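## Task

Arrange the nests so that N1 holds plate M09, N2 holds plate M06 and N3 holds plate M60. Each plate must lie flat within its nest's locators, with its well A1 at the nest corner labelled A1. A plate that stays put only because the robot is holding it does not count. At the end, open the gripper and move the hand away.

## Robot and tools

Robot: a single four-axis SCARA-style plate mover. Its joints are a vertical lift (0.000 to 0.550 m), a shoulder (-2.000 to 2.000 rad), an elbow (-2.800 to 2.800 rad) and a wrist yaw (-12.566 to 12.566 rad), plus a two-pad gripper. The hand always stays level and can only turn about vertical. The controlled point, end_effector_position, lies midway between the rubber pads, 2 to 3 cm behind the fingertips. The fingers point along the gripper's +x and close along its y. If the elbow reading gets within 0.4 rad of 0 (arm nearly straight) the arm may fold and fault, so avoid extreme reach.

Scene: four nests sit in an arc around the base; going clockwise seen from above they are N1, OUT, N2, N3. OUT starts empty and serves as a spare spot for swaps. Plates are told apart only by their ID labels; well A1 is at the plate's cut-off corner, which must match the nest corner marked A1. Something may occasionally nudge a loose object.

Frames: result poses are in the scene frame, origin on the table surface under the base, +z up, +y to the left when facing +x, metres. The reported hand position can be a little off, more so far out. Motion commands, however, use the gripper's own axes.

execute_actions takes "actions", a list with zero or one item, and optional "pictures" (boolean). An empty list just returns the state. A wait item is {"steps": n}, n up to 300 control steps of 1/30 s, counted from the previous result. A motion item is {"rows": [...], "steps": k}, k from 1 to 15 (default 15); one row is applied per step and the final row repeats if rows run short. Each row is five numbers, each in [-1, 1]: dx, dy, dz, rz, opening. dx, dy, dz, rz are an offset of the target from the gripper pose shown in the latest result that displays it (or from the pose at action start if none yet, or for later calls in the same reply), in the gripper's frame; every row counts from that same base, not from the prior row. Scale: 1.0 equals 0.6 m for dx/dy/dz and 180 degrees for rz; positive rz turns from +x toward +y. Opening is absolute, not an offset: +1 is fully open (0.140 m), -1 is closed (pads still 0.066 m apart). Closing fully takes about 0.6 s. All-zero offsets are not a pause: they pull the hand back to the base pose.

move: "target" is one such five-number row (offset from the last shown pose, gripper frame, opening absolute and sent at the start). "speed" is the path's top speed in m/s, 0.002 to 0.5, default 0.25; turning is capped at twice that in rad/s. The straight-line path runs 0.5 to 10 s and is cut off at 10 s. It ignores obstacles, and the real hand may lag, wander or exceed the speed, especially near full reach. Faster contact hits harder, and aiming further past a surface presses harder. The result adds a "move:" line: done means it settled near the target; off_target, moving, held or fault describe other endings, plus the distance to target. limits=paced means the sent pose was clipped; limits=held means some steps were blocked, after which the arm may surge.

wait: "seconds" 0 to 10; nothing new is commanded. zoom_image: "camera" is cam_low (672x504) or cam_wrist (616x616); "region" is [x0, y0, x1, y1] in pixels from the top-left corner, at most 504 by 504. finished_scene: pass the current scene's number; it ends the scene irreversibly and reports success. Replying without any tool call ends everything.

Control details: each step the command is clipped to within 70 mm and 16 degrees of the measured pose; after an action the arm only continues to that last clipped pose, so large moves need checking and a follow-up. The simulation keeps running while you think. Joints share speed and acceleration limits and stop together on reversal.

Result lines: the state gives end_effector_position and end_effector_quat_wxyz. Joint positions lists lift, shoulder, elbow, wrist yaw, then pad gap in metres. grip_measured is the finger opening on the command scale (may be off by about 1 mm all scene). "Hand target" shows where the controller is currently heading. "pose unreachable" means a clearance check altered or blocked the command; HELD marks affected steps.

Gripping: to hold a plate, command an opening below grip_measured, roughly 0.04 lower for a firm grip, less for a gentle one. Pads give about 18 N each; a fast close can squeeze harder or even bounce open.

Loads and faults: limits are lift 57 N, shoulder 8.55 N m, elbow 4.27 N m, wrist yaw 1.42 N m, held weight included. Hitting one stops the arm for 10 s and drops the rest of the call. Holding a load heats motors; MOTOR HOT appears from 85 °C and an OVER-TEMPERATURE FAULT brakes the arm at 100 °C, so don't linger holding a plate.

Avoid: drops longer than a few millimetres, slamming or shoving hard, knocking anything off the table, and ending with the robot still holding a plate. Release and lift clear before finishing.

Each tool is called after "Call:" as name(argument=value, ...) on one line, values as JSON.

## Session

Call:
execute_actions(actions=[])

Scene clock: 0.00 s of 12600.00 s.
end_effector_position=(+0.5722, -0.2237, +0.4819) grip_measured=+0.99 end_effector_quat_wxyz=(+0.805, +0.000, +0.000, +0.594)
Joint positions: [ 0.477 -0.56   2.648 -0.817  0.14 ]
Motor temperatures (°C, as the motors report them): [36 24 26 24]
Hand target: +0.572, -0.224, +0.482; +0.805, +0.000, +0.000, +0.594

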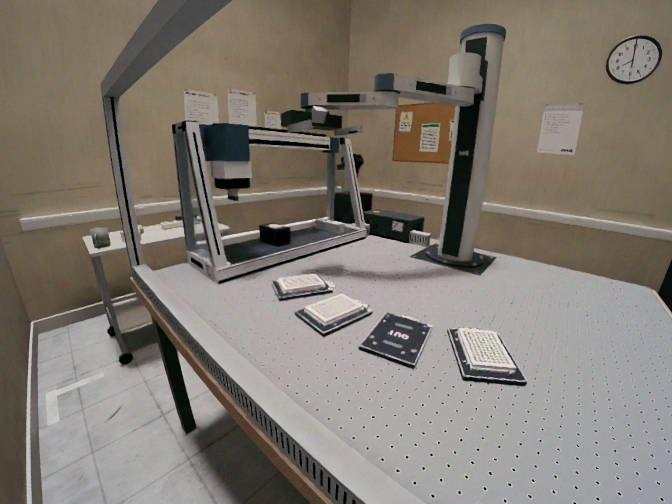

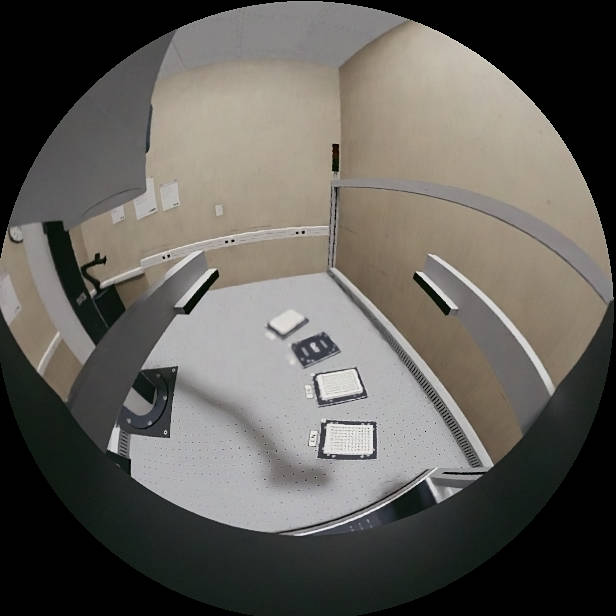

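Call:
move(target=[0.205, -0.16, -0.7, -0.154, 1], speed=0.4)

Call:
zoom_image(camera="cam_wrist", region=[100, 200, 500, 500])

Scene clock: 10.40 s of 12600.00 s.
end_effector_position=(+0.7003, -0.1345, +0.0619) grip_measured=+0.99 end_effector_quat_wxyz=(+0.924, +0.000, +0.000, +0.384)
Joint positions: [ 0.057 -0.167  2.415 -1.461  0.14 ]
Motor temperatures (°C, as the motors report them): [36 24 26 24]
Hand target: +0.700, -0.135, +0.062; +0.924, +0.000, +0.000, +0.383
Off the commanded pose: 0.000 m, 0 deg.
After step 90, 5.70 s passed at rest.
move: done

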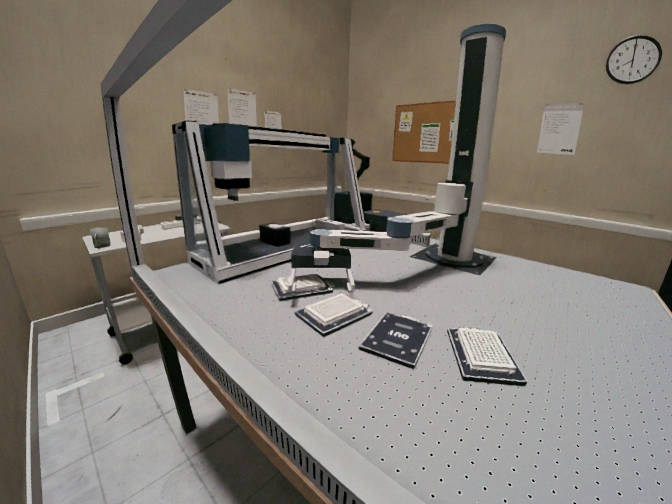

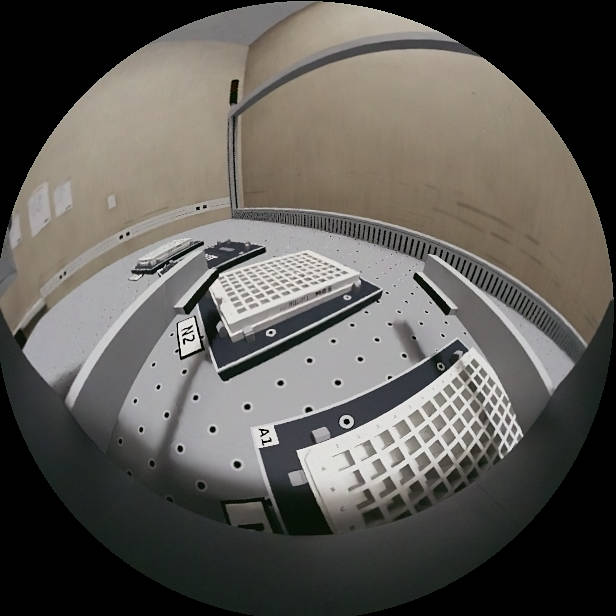

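Region (100, 200, 500, 500) of cam_wrist's 616x616 image, scaled by 1.260, with more detail than that image has; it fills the top 378 rows of this view, and the rest is white.

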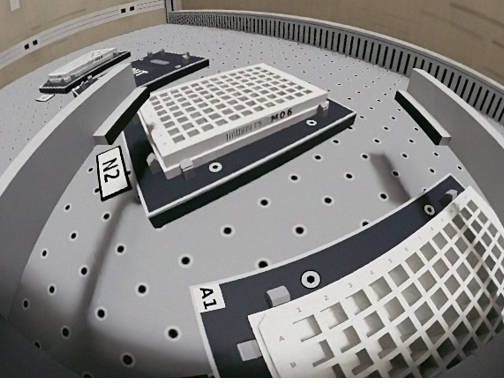

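Call:
move(target=[-0.147, -0.1, 0.03, -0.383, 0.3], speed=0.3)

Scene clock: 24.23 s of 12600.00 s.
end_effector_position=(+0.6805, -0.2393, +0.0798) grip_measured=+0.30 end_effector_quat_wxyz=(+0.978, +0.000, +0.000, -0.206)
Joint positions: [ 0.075  0.127  1.872 -2.415  0.114]
Motor temperatures (°C, as the motors report them): [36 24 26 24]
Hand target: +0.681, -0.239, +0.080; +0.978, +0.000, +0.000, -0.206
Off the commanded pose: 0.000 m, 0 deg.
After step 90, 8.50 s passed at rest.
move: done

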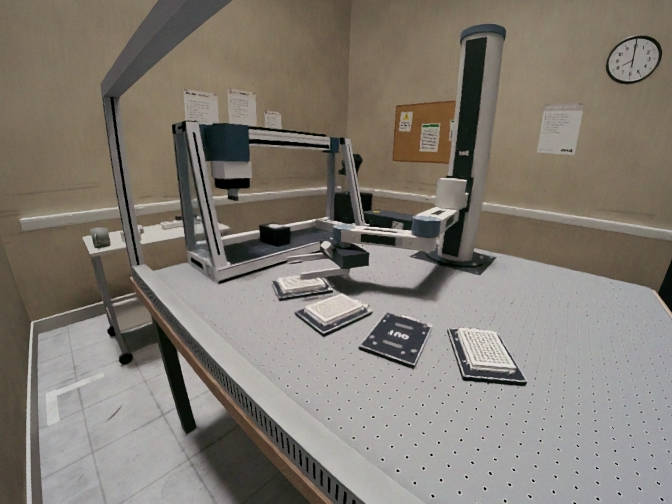

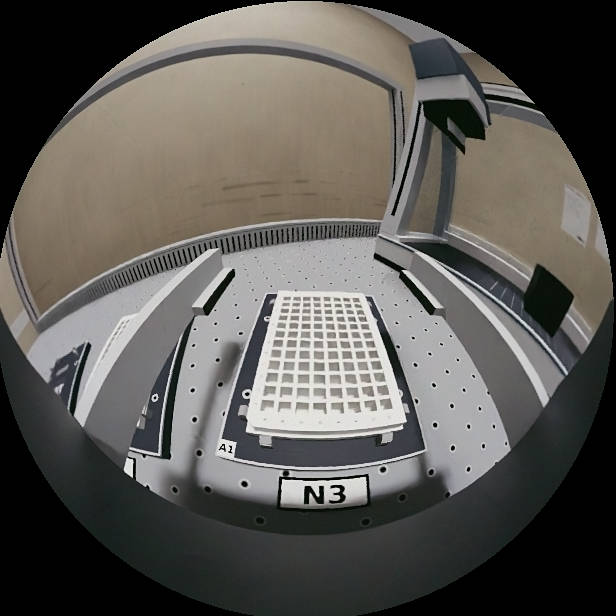

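Call:
move(target=[0.021, -0.008, -0.076, 0, 0.3], speed=0.12)

Scene clock: 30.80 s of 12600.00 s.
end_effector_position=(+0.6900, -0.2488, +0.0342) grip_measured=+0.30 end_effector_quat_wxyz=(+0.978, +0.000, +0.000, -0.206)
Joint positions: [ 0.029  0.079  1.958 -2.453  0.114]
Motor temperatures (°C, as the motors report them): [36 24 26 24]
Hand target: +0.690, -0.249, +0.034; +0.978, +0.000, +0.000, -0.206
Off the commanded pose: 0.000 m, 0 deg.
After step 90, 2.83 s passed at rest.
move: done

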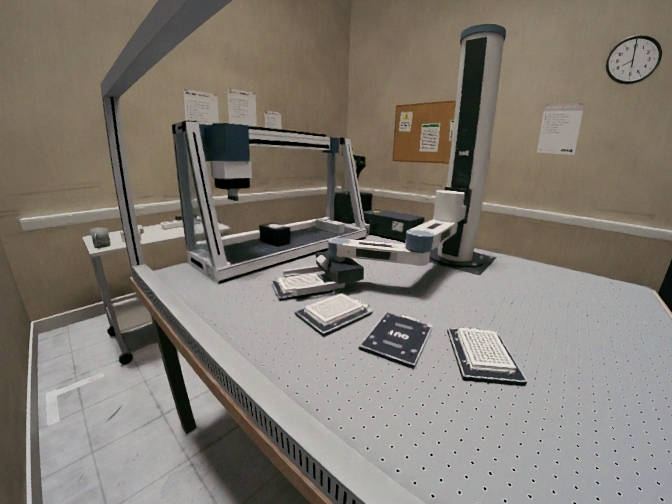

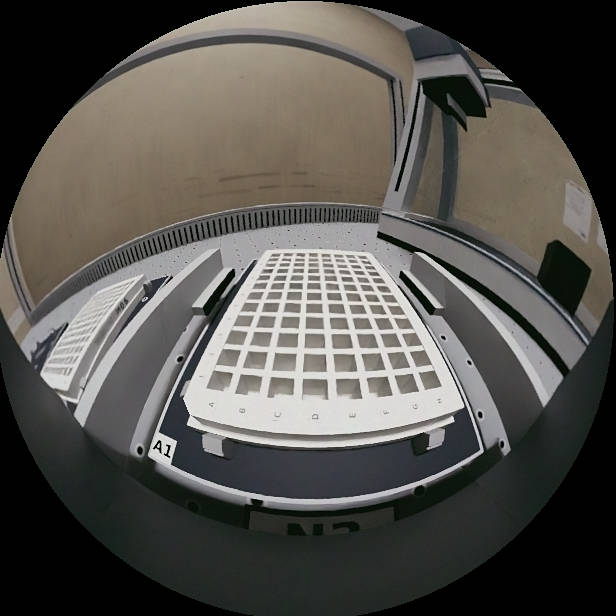

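Call:
move(target=[0, 0, 0, 0, -0.6], speed=0.1)

Call:
move(target=[0, 0, 0.11, 0, -0.6], speed=0.2)

Call:
move(target=[-0.205, 0.564, 0, 0.193, -0.6], speed=0.3)

Scene clock: 41.43 s of 12600.00 s.
end_effector_position=(+0.6905, -0.2480, +0.0342) grip_measured=-0.55 end_effector_quat_wxyz=(+0.978, +0.000, +0.000, -0.206)
Joint positions: [ 0.029  0.081  1.958 -2.455  0.082]
Motor temperatures (°C, as the motors report them): [36 24 26 24]
Hand target: +0.690, -0.249, +0.034; +0.978, +0.000, +0.000, -0.206
Off the commanded pose: 0.001 m, 0 deg.
After step 90, 6.93 s passed at rest.
move: done

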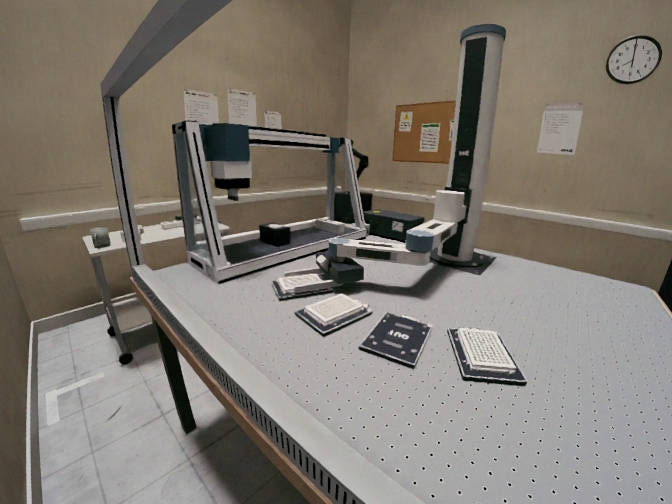

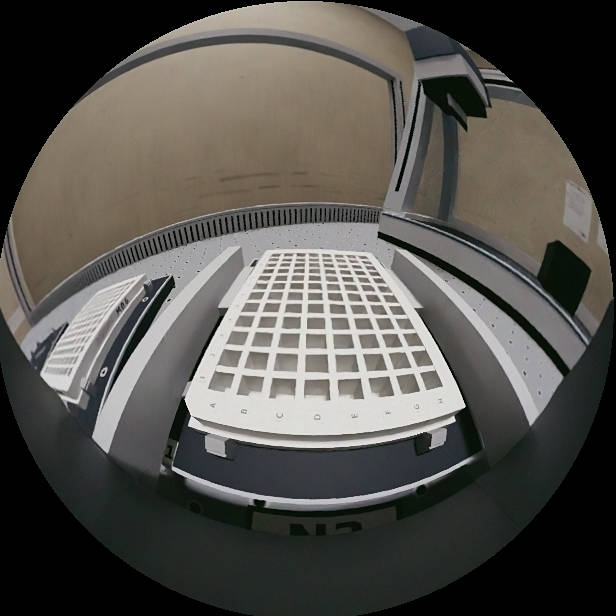

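Scene clock: 42.17 s of 12600.00 s.
end_effector_position=(+0.6905, -0.2480, +0.1002) grip_measured=-0.56 end_effector_quat_wxyz=(+0.978, +0.000, +0.000, -0.206)
Joint positions: [ 0.095  0.081  1.958 -2.455  0.082]
Motor temperatures (°C, as the motors report them): [36 24 26 24]
Hand target: +0.690, -0.248, +0.100; +0.978, +0.000, +0.000, -0.206
Off the commanded pose: 0.000 m, 0 deg.
move: done

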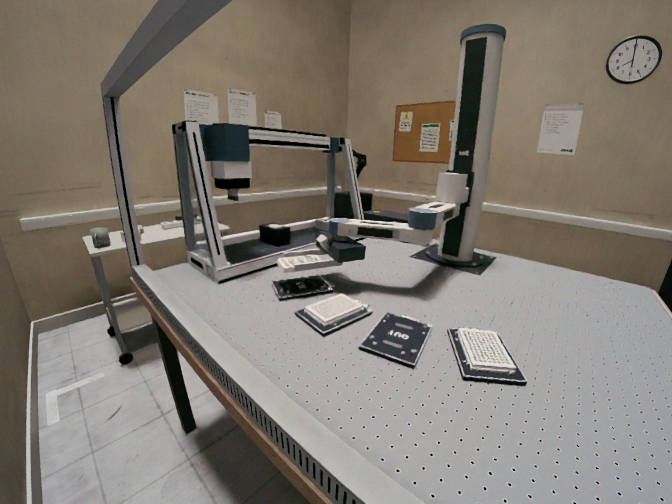

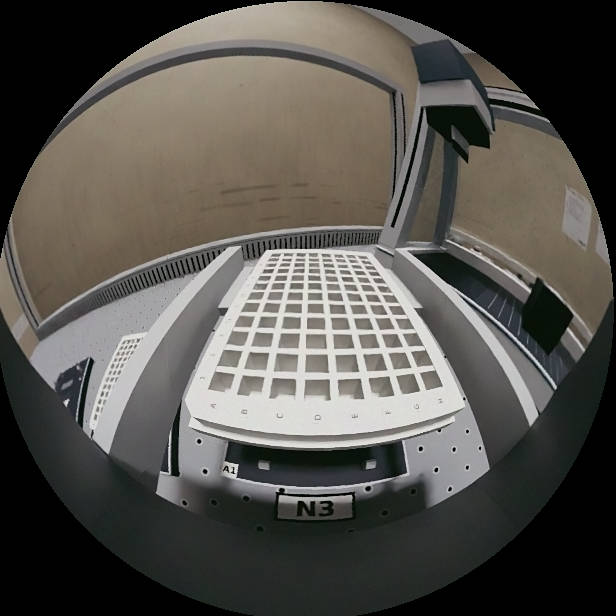

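Scene clock: 43.77 s of 12600.00 s.
end_effector_position=(+0.7147, +0.1114, +0.1002) grip_measured=-0.56 end_effector_quat_wxyz=(+0.995, +0.000, +0.000, +0.095)
Joint positions: [ 0.095  0.809  1.819 -2.437  0.082]
Motor temperatures (°C, as the motors report them): [36 24 26 24]
Hand target: +0.715, +0.111, +0.100; +0.995, +0.000, +0.000, +0.095
Off the commanded pose: 0.000 m, 0 deg.
move: done

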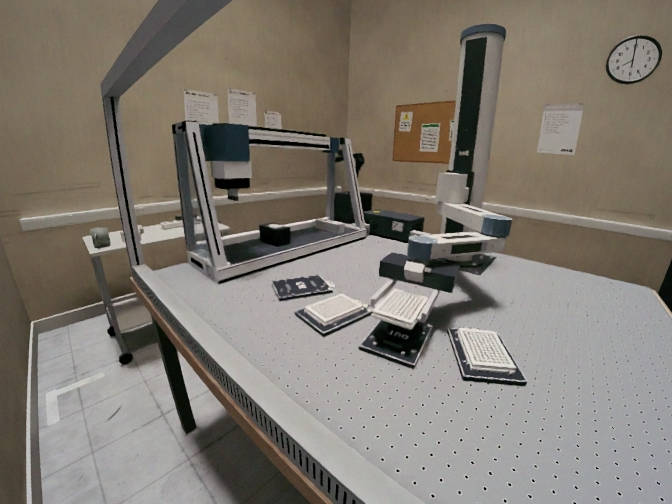

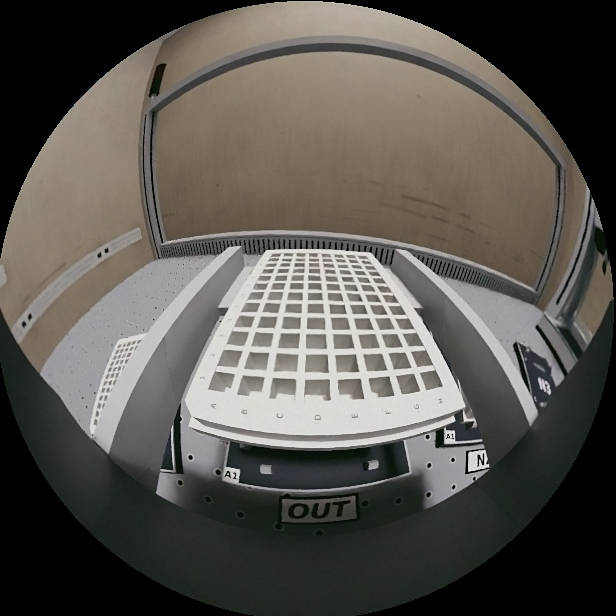

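Call:
move(target=[-0.003, -0.003, -0.109, 0.011, -0.6], speed=0.1)

Call:
move(target=[0, 0, 0, 0, 0.3], speed=0.1)

Call:
zoom_image(camera="cam_wrist", region=[30, 250, 200, 400])

Scene clock: 54.10 s of 12600.00 s.
end_effector_position=(+0.7131, +0.1119, +0.0354) grip_measured=-0.56 end_effector_quat_wxyz=(+0.993, +0.000, +0.000, +0.116)
Joint positions: [ 0.03   0.801  1.81  -2.378  0.082]
Motor temperatures (°C, as the motors report them): [36 24 26 24]
Hand target: +0.713, +0.109, +0.035; +0.994, +0.000, +0.000, +0.113
Off the commanded pose: 0.003 m, 0 deg.
After step 90, 6.40 s passed at rest.
move: done

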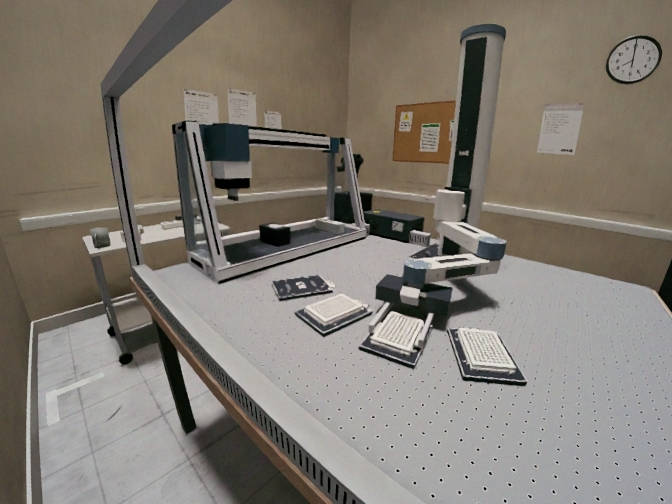

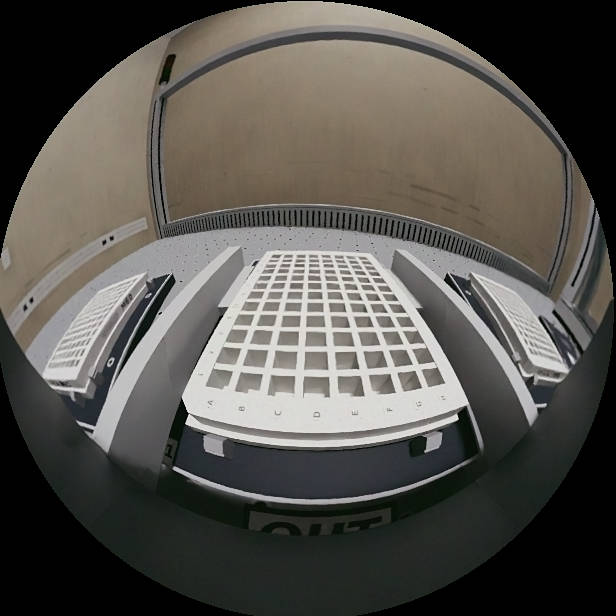

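Scene clock: 54.60 s of 12600.00 s.
end_effector_position=(+0.7131, +0.1121, +0.0354) grip_measured=+0.30 end_effector_quat_wxyz=(+0.993, +0.000, +0.000, +0.117)
Joint positions: [ 0.03   0.801  1.81  -2.378  0.114]
Motor temperatures (°C, as the motors report them): [36 24 26 24]
Hand target: +0.713, +0.112, +0.035; +0.993, +0.000, +0.000, +0.116
Off the commanded pose: 0.000 m, 0 deg.
move: done

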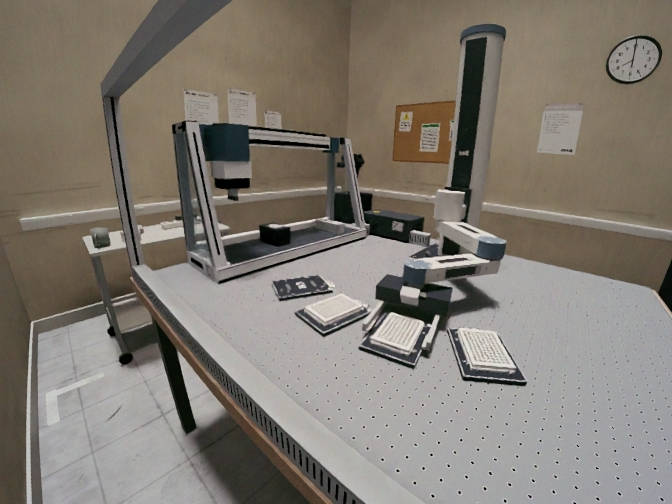

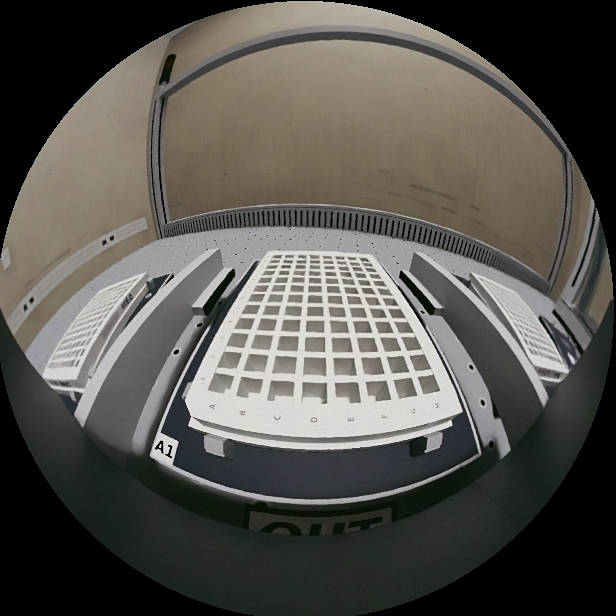

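Region (30, 250, 200, 400) of cam_wrist's 616x616 image, scaled by 2.965, with more detail than that image has; it fills the top 445 rows of this view, and the rest is white.

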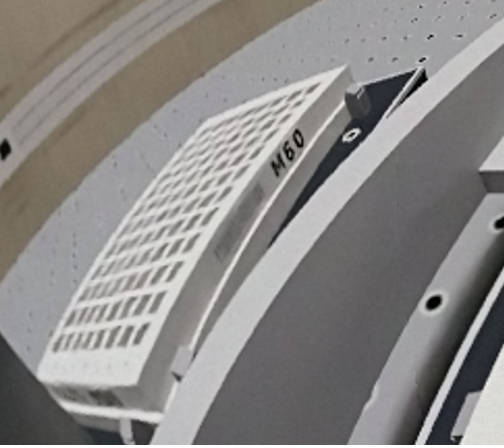

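Call:
move(target=[0, 0, 0.075, 0, 0.3], speed=0.2)

Call:
move(target=[-0.01, 0.302, 0, 0.103, 0.3], speed=0.3)

Scene clock: 61.37 s of 12600.00 s.
end_effector_position=(+0.7131, +0.1121, +0.0805) grip_measured=+0.30 end_effector_quat_wxyz=(+0.993, +0.000, +0.000, +0.117)
Joint positions: [ 0.075  0.801  1.81  -2.378  0.114]
Motor temperatures (°C, as the motors report them): [36 24 26 24]
Hand target: +0.713, +0.112, +0.080; +0.993, +0.000, +0.000, +0.117
Off the commanded pose: 0.000 m, 0 deg.
After step 90, 3.07 s passed at rest.
move: done

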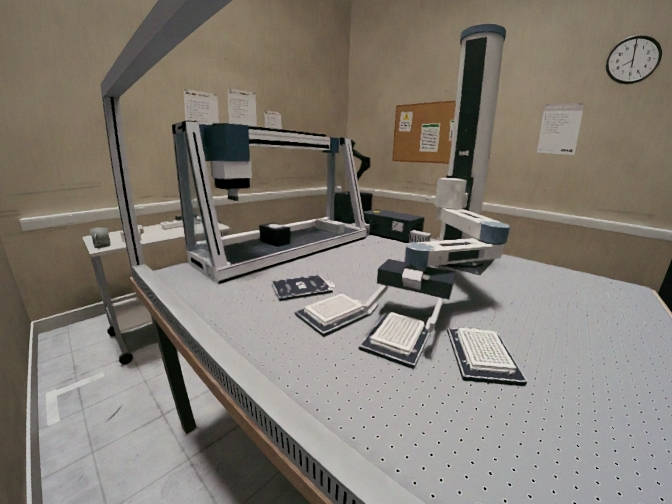

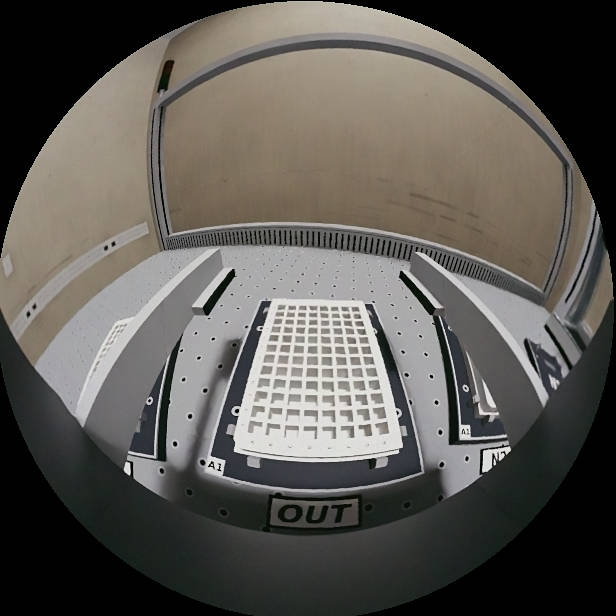

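Scene clock: 62.30 s of 12600.00 s.
end_effector_position=(+0.6653, +0.2872, +0.0805) grip_measured=+0.30 end_effector_quat_wxyz=(+0.961, +0.000, +0.000, +0.275)
Joint positions: [ 0.075  1.073  1.931 -2.446  0.114]
Motor temperatures (°C, as the motors report them): [36 24 26 24]
Hand target: +0.665, +0.287, +0.080; +0.961, +0.000, +0.000, +0.275
Off the commanded pose: 0.000 m, 0 deg.
move: done

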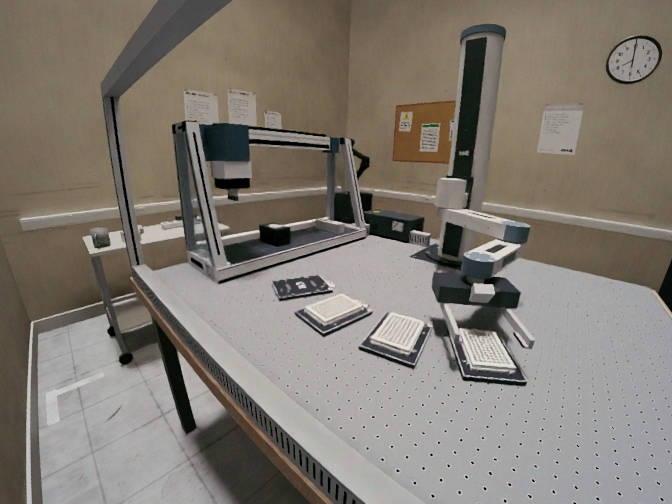

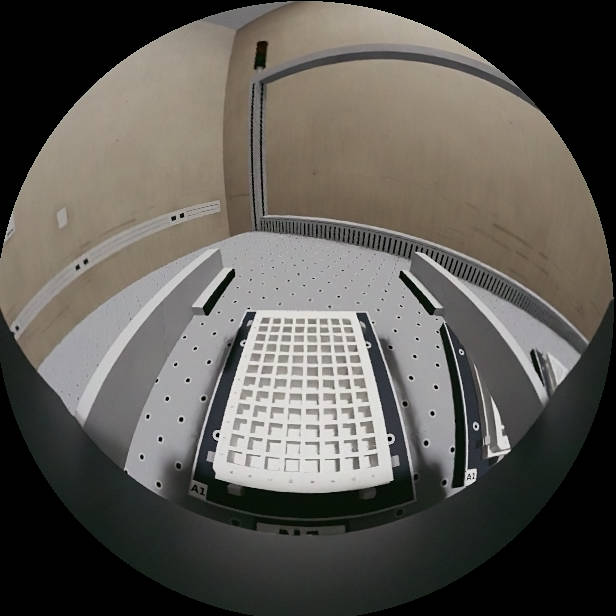

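Call:
move(target=[-0.03, 0.013, -0.077, 0, 0.3], speed=0.12)

Scene clock: 68.20 s of 12600.00 s.
end_effector_position=(+0.6458, +0.2844, +0.0342) grip_measured=+0.30 end_effector_quat_wxyz=(+0.961, +0.000, +0.000, +0.275)
Joint positions: [ 0.029  1.143  1.813 -2.397  0.114]
Motor temperatures (°C, as the motors report them): [36 24 26 24]
Hand target: +0.646, +0.284, +0.034; +0.961, +0.000, +0.000, +0.275
Off the commanded pose: 0.000 m, 0 deg.
After step 90, 2.17 s passed at rest.
move: done

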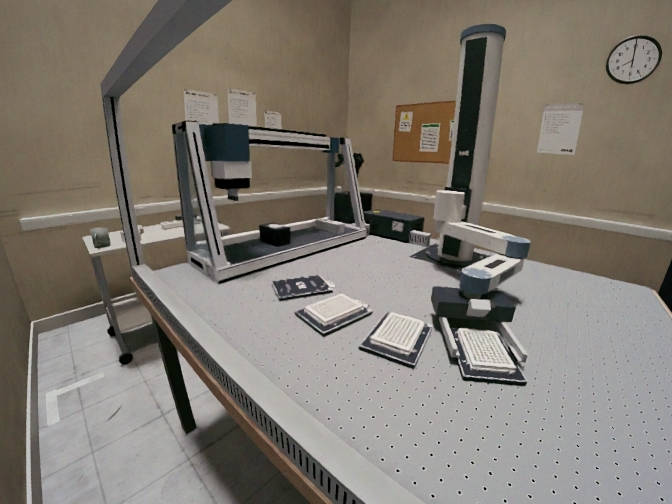

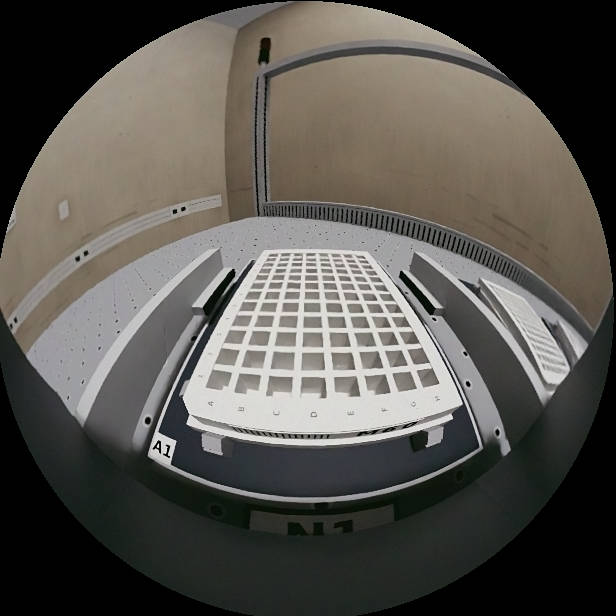

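Call:
move(target=[0, 0, 0, 0, -0.6], speed=0.1)

Call:
move(target=[0, 0, 0.11, 0, -0.6], speed=0.2)

Call:
move(target=[-0.4055, -0.7927, 0, -0.3094, -0.6], speed=0.35)

Scene clock: 79.33 s of 12600.00 s.
end_effector_position=(+0.6451, +0.2862, +0.0342) grip_measured=-0.57 end_effector_quat_wxyz=(+0.961, +0.000, +0.000, +0.278)
Joint positions: [ 0.029  1.145  1.814 -2.396  0.082]
Motor temperatures (°C, as the motors report them): [36 24 26 24]
Hand target: +0.646, +0.284, +0.034; +0.961, +0.000, +0.000, +0.275
Off the commanded pose: 0.002 m, 0 deg.
After step 90, 7.43 s passed at rest.
move: done

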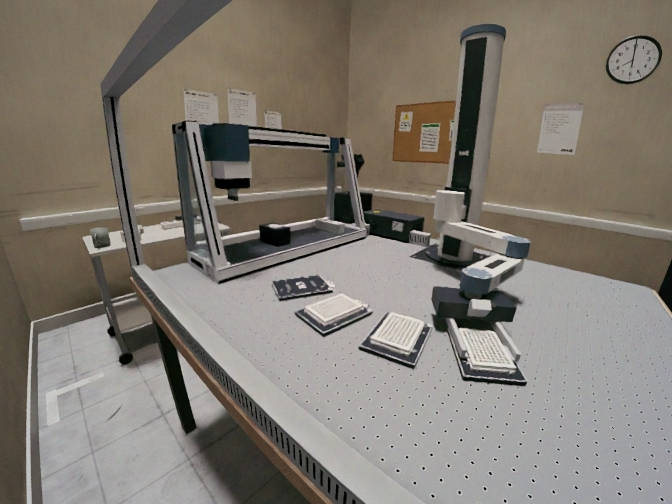

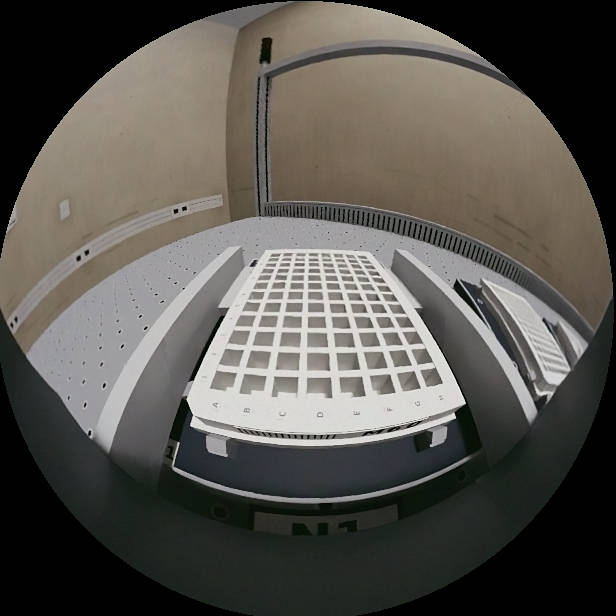

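Scene clock: 80.07 s of 12600.00 s.
end_effector_position=(+0.6451, +0.2862, +0.1003) grip_measured=-0.57 end_effector_quat_wxyz=(+0.961, +0.000, +0.000, +0.278)
Joint positions: [ 0.095  1.145  1.814 -2.396  0.082]
Motor temperatures (°C, as the motors report them): [36 24 26 24]
Hand target: +0.645, +0.286, +0.100; +0.961, +0.000, +0.000, +0.278
Off the commanded pose: 0.000 m, 0 deg.
move: done

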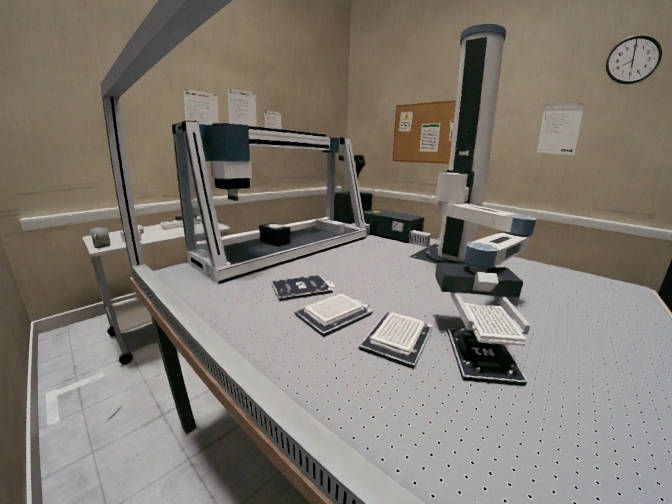

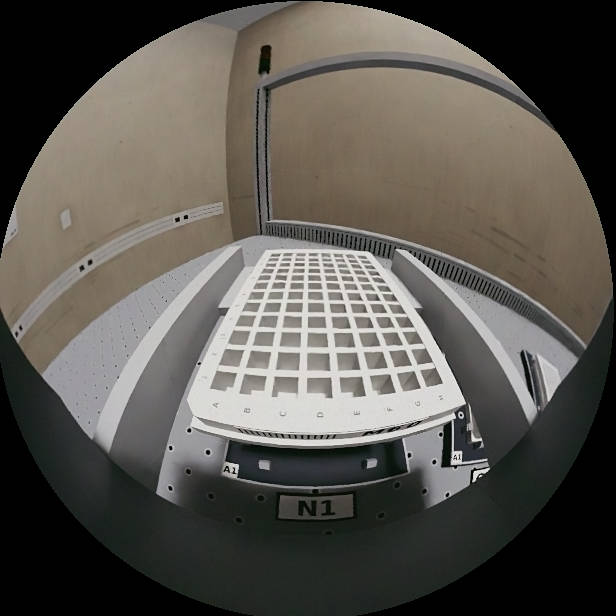

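Scene clock: 82.07 s of 12600.00 s.
end_effector_position=(+0.6930, -0.2460, +0.1003) grip_measured=-0.57 end_effector_quat_wxyz=(+0.979, +0.000, +0.000, -0.203)
Joint positions: [ 0.095  0.082  1.968 -2.458  0.082]
Motor temperatures (°C, as the motors report them): [36 24 26 24]
Hand target: +0.693, -0.246, +0.100; +0.979, +0.000, +0.000, -0.203
Off the commanded pose: 0.000 m, 0 deg.
move: done

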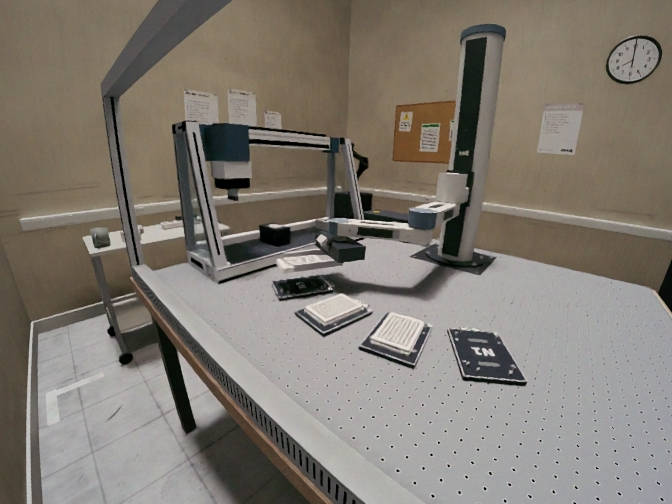

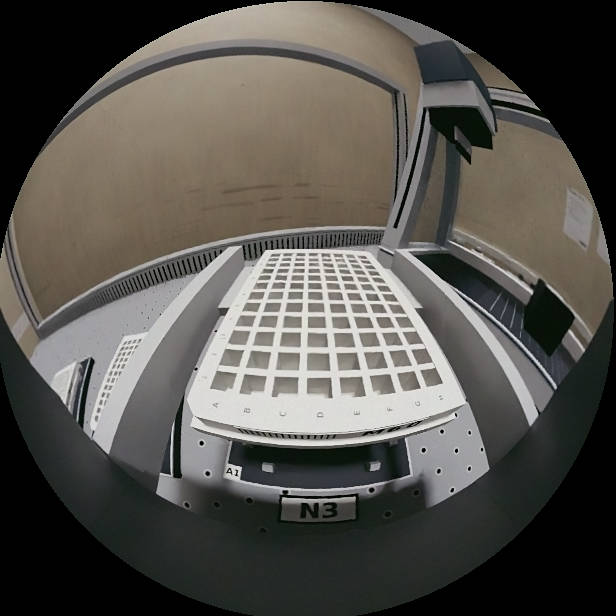

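Call:
move(target=[-0.0035, -0.0047, -0.109, -0.002, -0.6], speed=0.1)

Call:
move(target=[0, 0, 0, 0, 0.3], speed=0.1)

Call:
move(target=[0, 0, 0.076, 0, 0.3], speed=0.2)

Call:
move(target=[-0.2067, 0.5643, 0, 0.2067, 0.3], speed=0.35)

Scene clock: 100.20 s of 12600.00 s.
end_effector_position=(+0.6897, -0.2481, +0.0348) grip_measured=-0.57 end_effector_quat_wxyz=(+0.978, +0.000, +0.000, -0.208)
Joint positions: [ 0.03   0.083  1.954 -2.455  0.082]
Motor temperatures (°C, as the motors report them): [36 24 26 24]
Hand target: +0.690, -0.248, +0.035; +0.979, +0.000, +0.000, -0.206
Off the commanded pose: 0.000 m, 0 deg.
After step 90, 14.20 s passed at rest.
move: done

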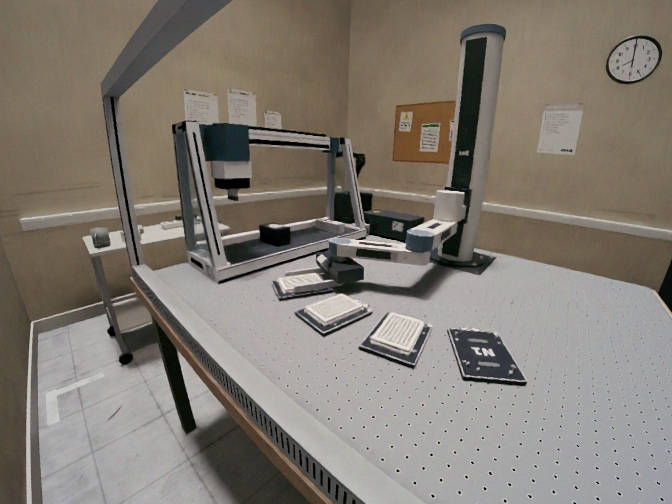

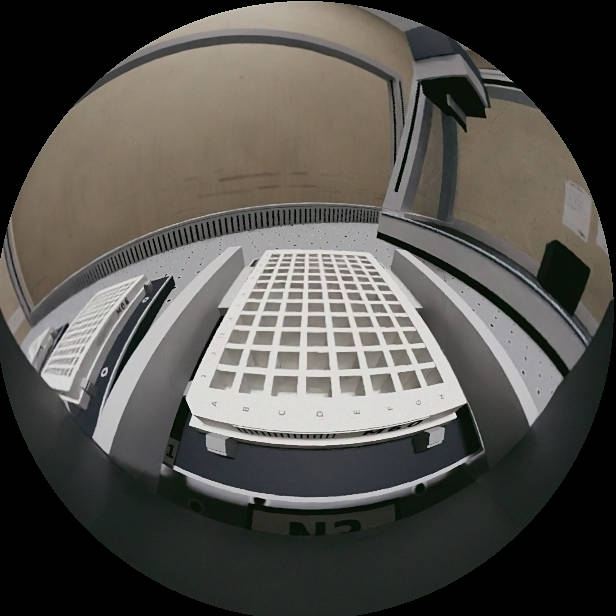

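Scene clock: 100.70 s of 12600.00 s.
end_effector_position=(+0.6897, -0.2482, +0.0348) grip_measured=+0.30 end_effector_quat_wxyz=(+0.978, +0.000, +0.000, -0.208)
Joint positions: [ 0.03   0.083  1.954 -2.455  0.114]
Motor temperatures (°C, as the motors report them): [36 24 26 24]
Hand target: +0.690, -0.248, +0.035; +0.978, +0.000, +0.000, -0.208
Off the commanded pose: 0.000 m, 0 deg.
move: done

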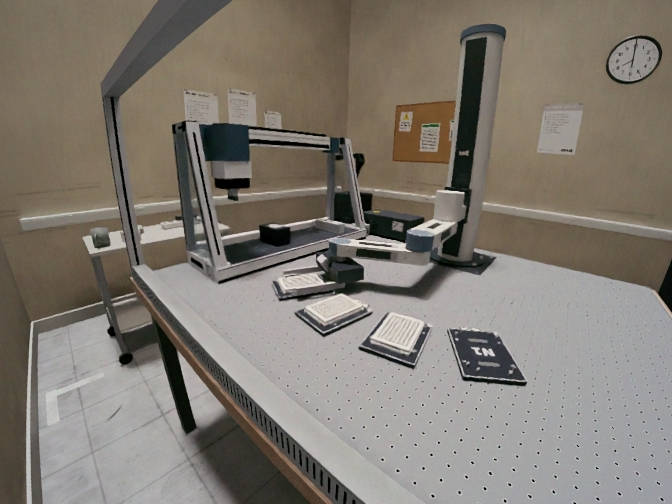

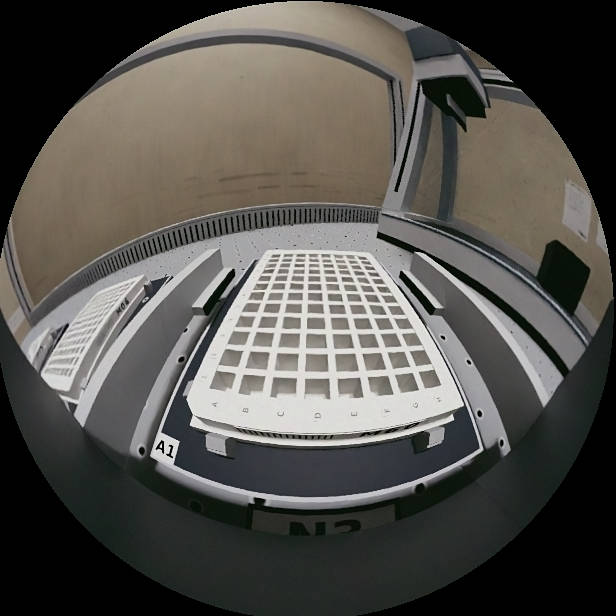

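Scene clock: 101.40 s of 12600.00 s.
end_effector_position=(+0.6897, -0.2482, +0.0804) grip_measured=+0.30 end_effector_quat_wxyz=(+0.978, +0.000, +0.000, -0.208)
Joint positions: [ 0.075  0.083  1.954 -2.455  0.114]
Motor temperatures (°C, as the motors report them): [36 24 26 24]
Hand target: +0.690, -0.248, +0.080; +0.978, +0.000, +0.000, -0.208
Off the commanded pose: 0.000 m, 0 deg.
move: done

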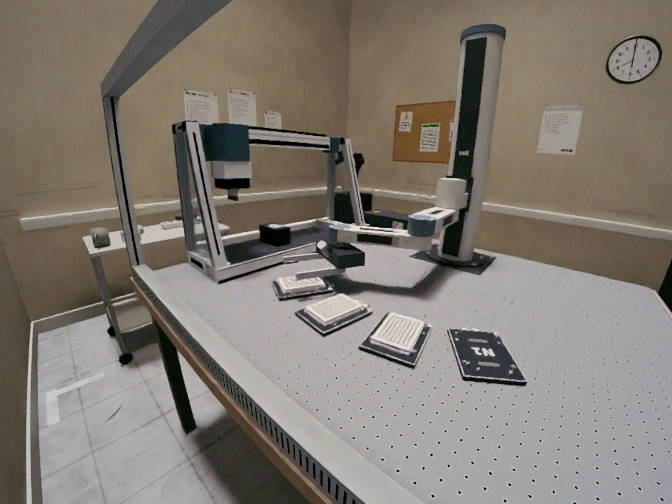

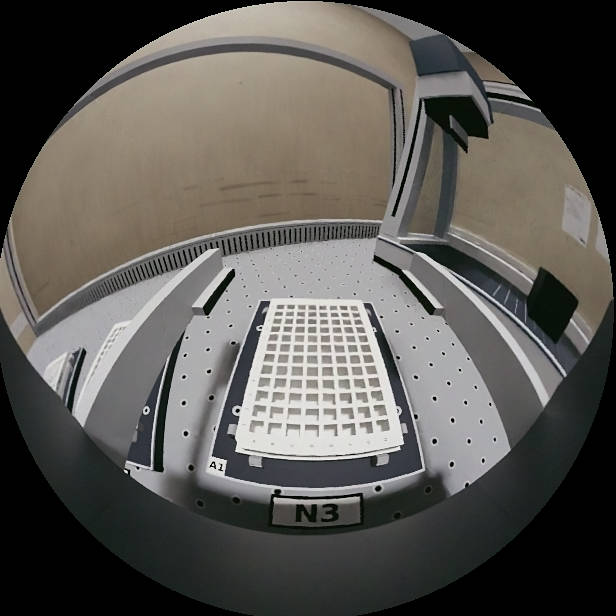

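Scene clock: 102.87 s of 12600.00 s.
end_effector_position=(+0.7141, +0.1118, +0.0804) grip_measured=+0.30 end_effector_quat_wxyz=(+0.993, +0.000, +0.000, +0.115)
Joint positions: [ 0.075  0.798  1.816 -2.383  0.114]
Motor temperatures (°C, as the motors report them): [36 24 26 24]
Hand target: +0.714, +0.112, +0.080; +0.993, +0.000, +0.000, +0.115
Off the commanded pose: 0.000 m, 0 deg.
move: done

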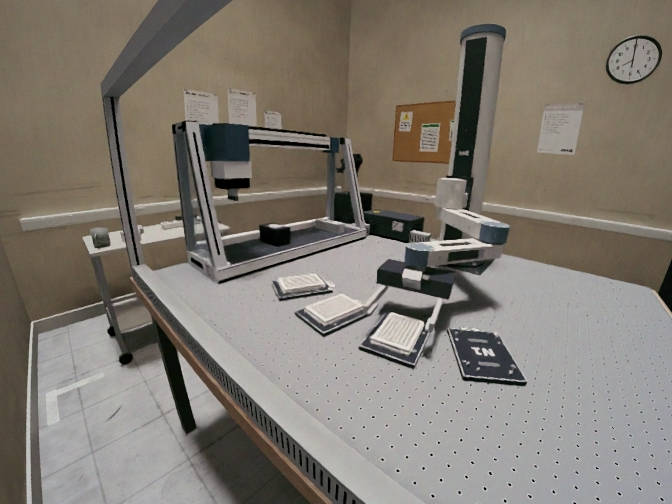

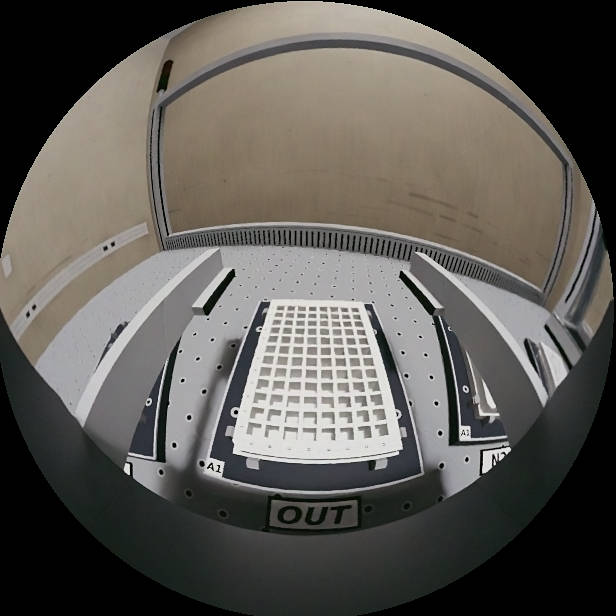

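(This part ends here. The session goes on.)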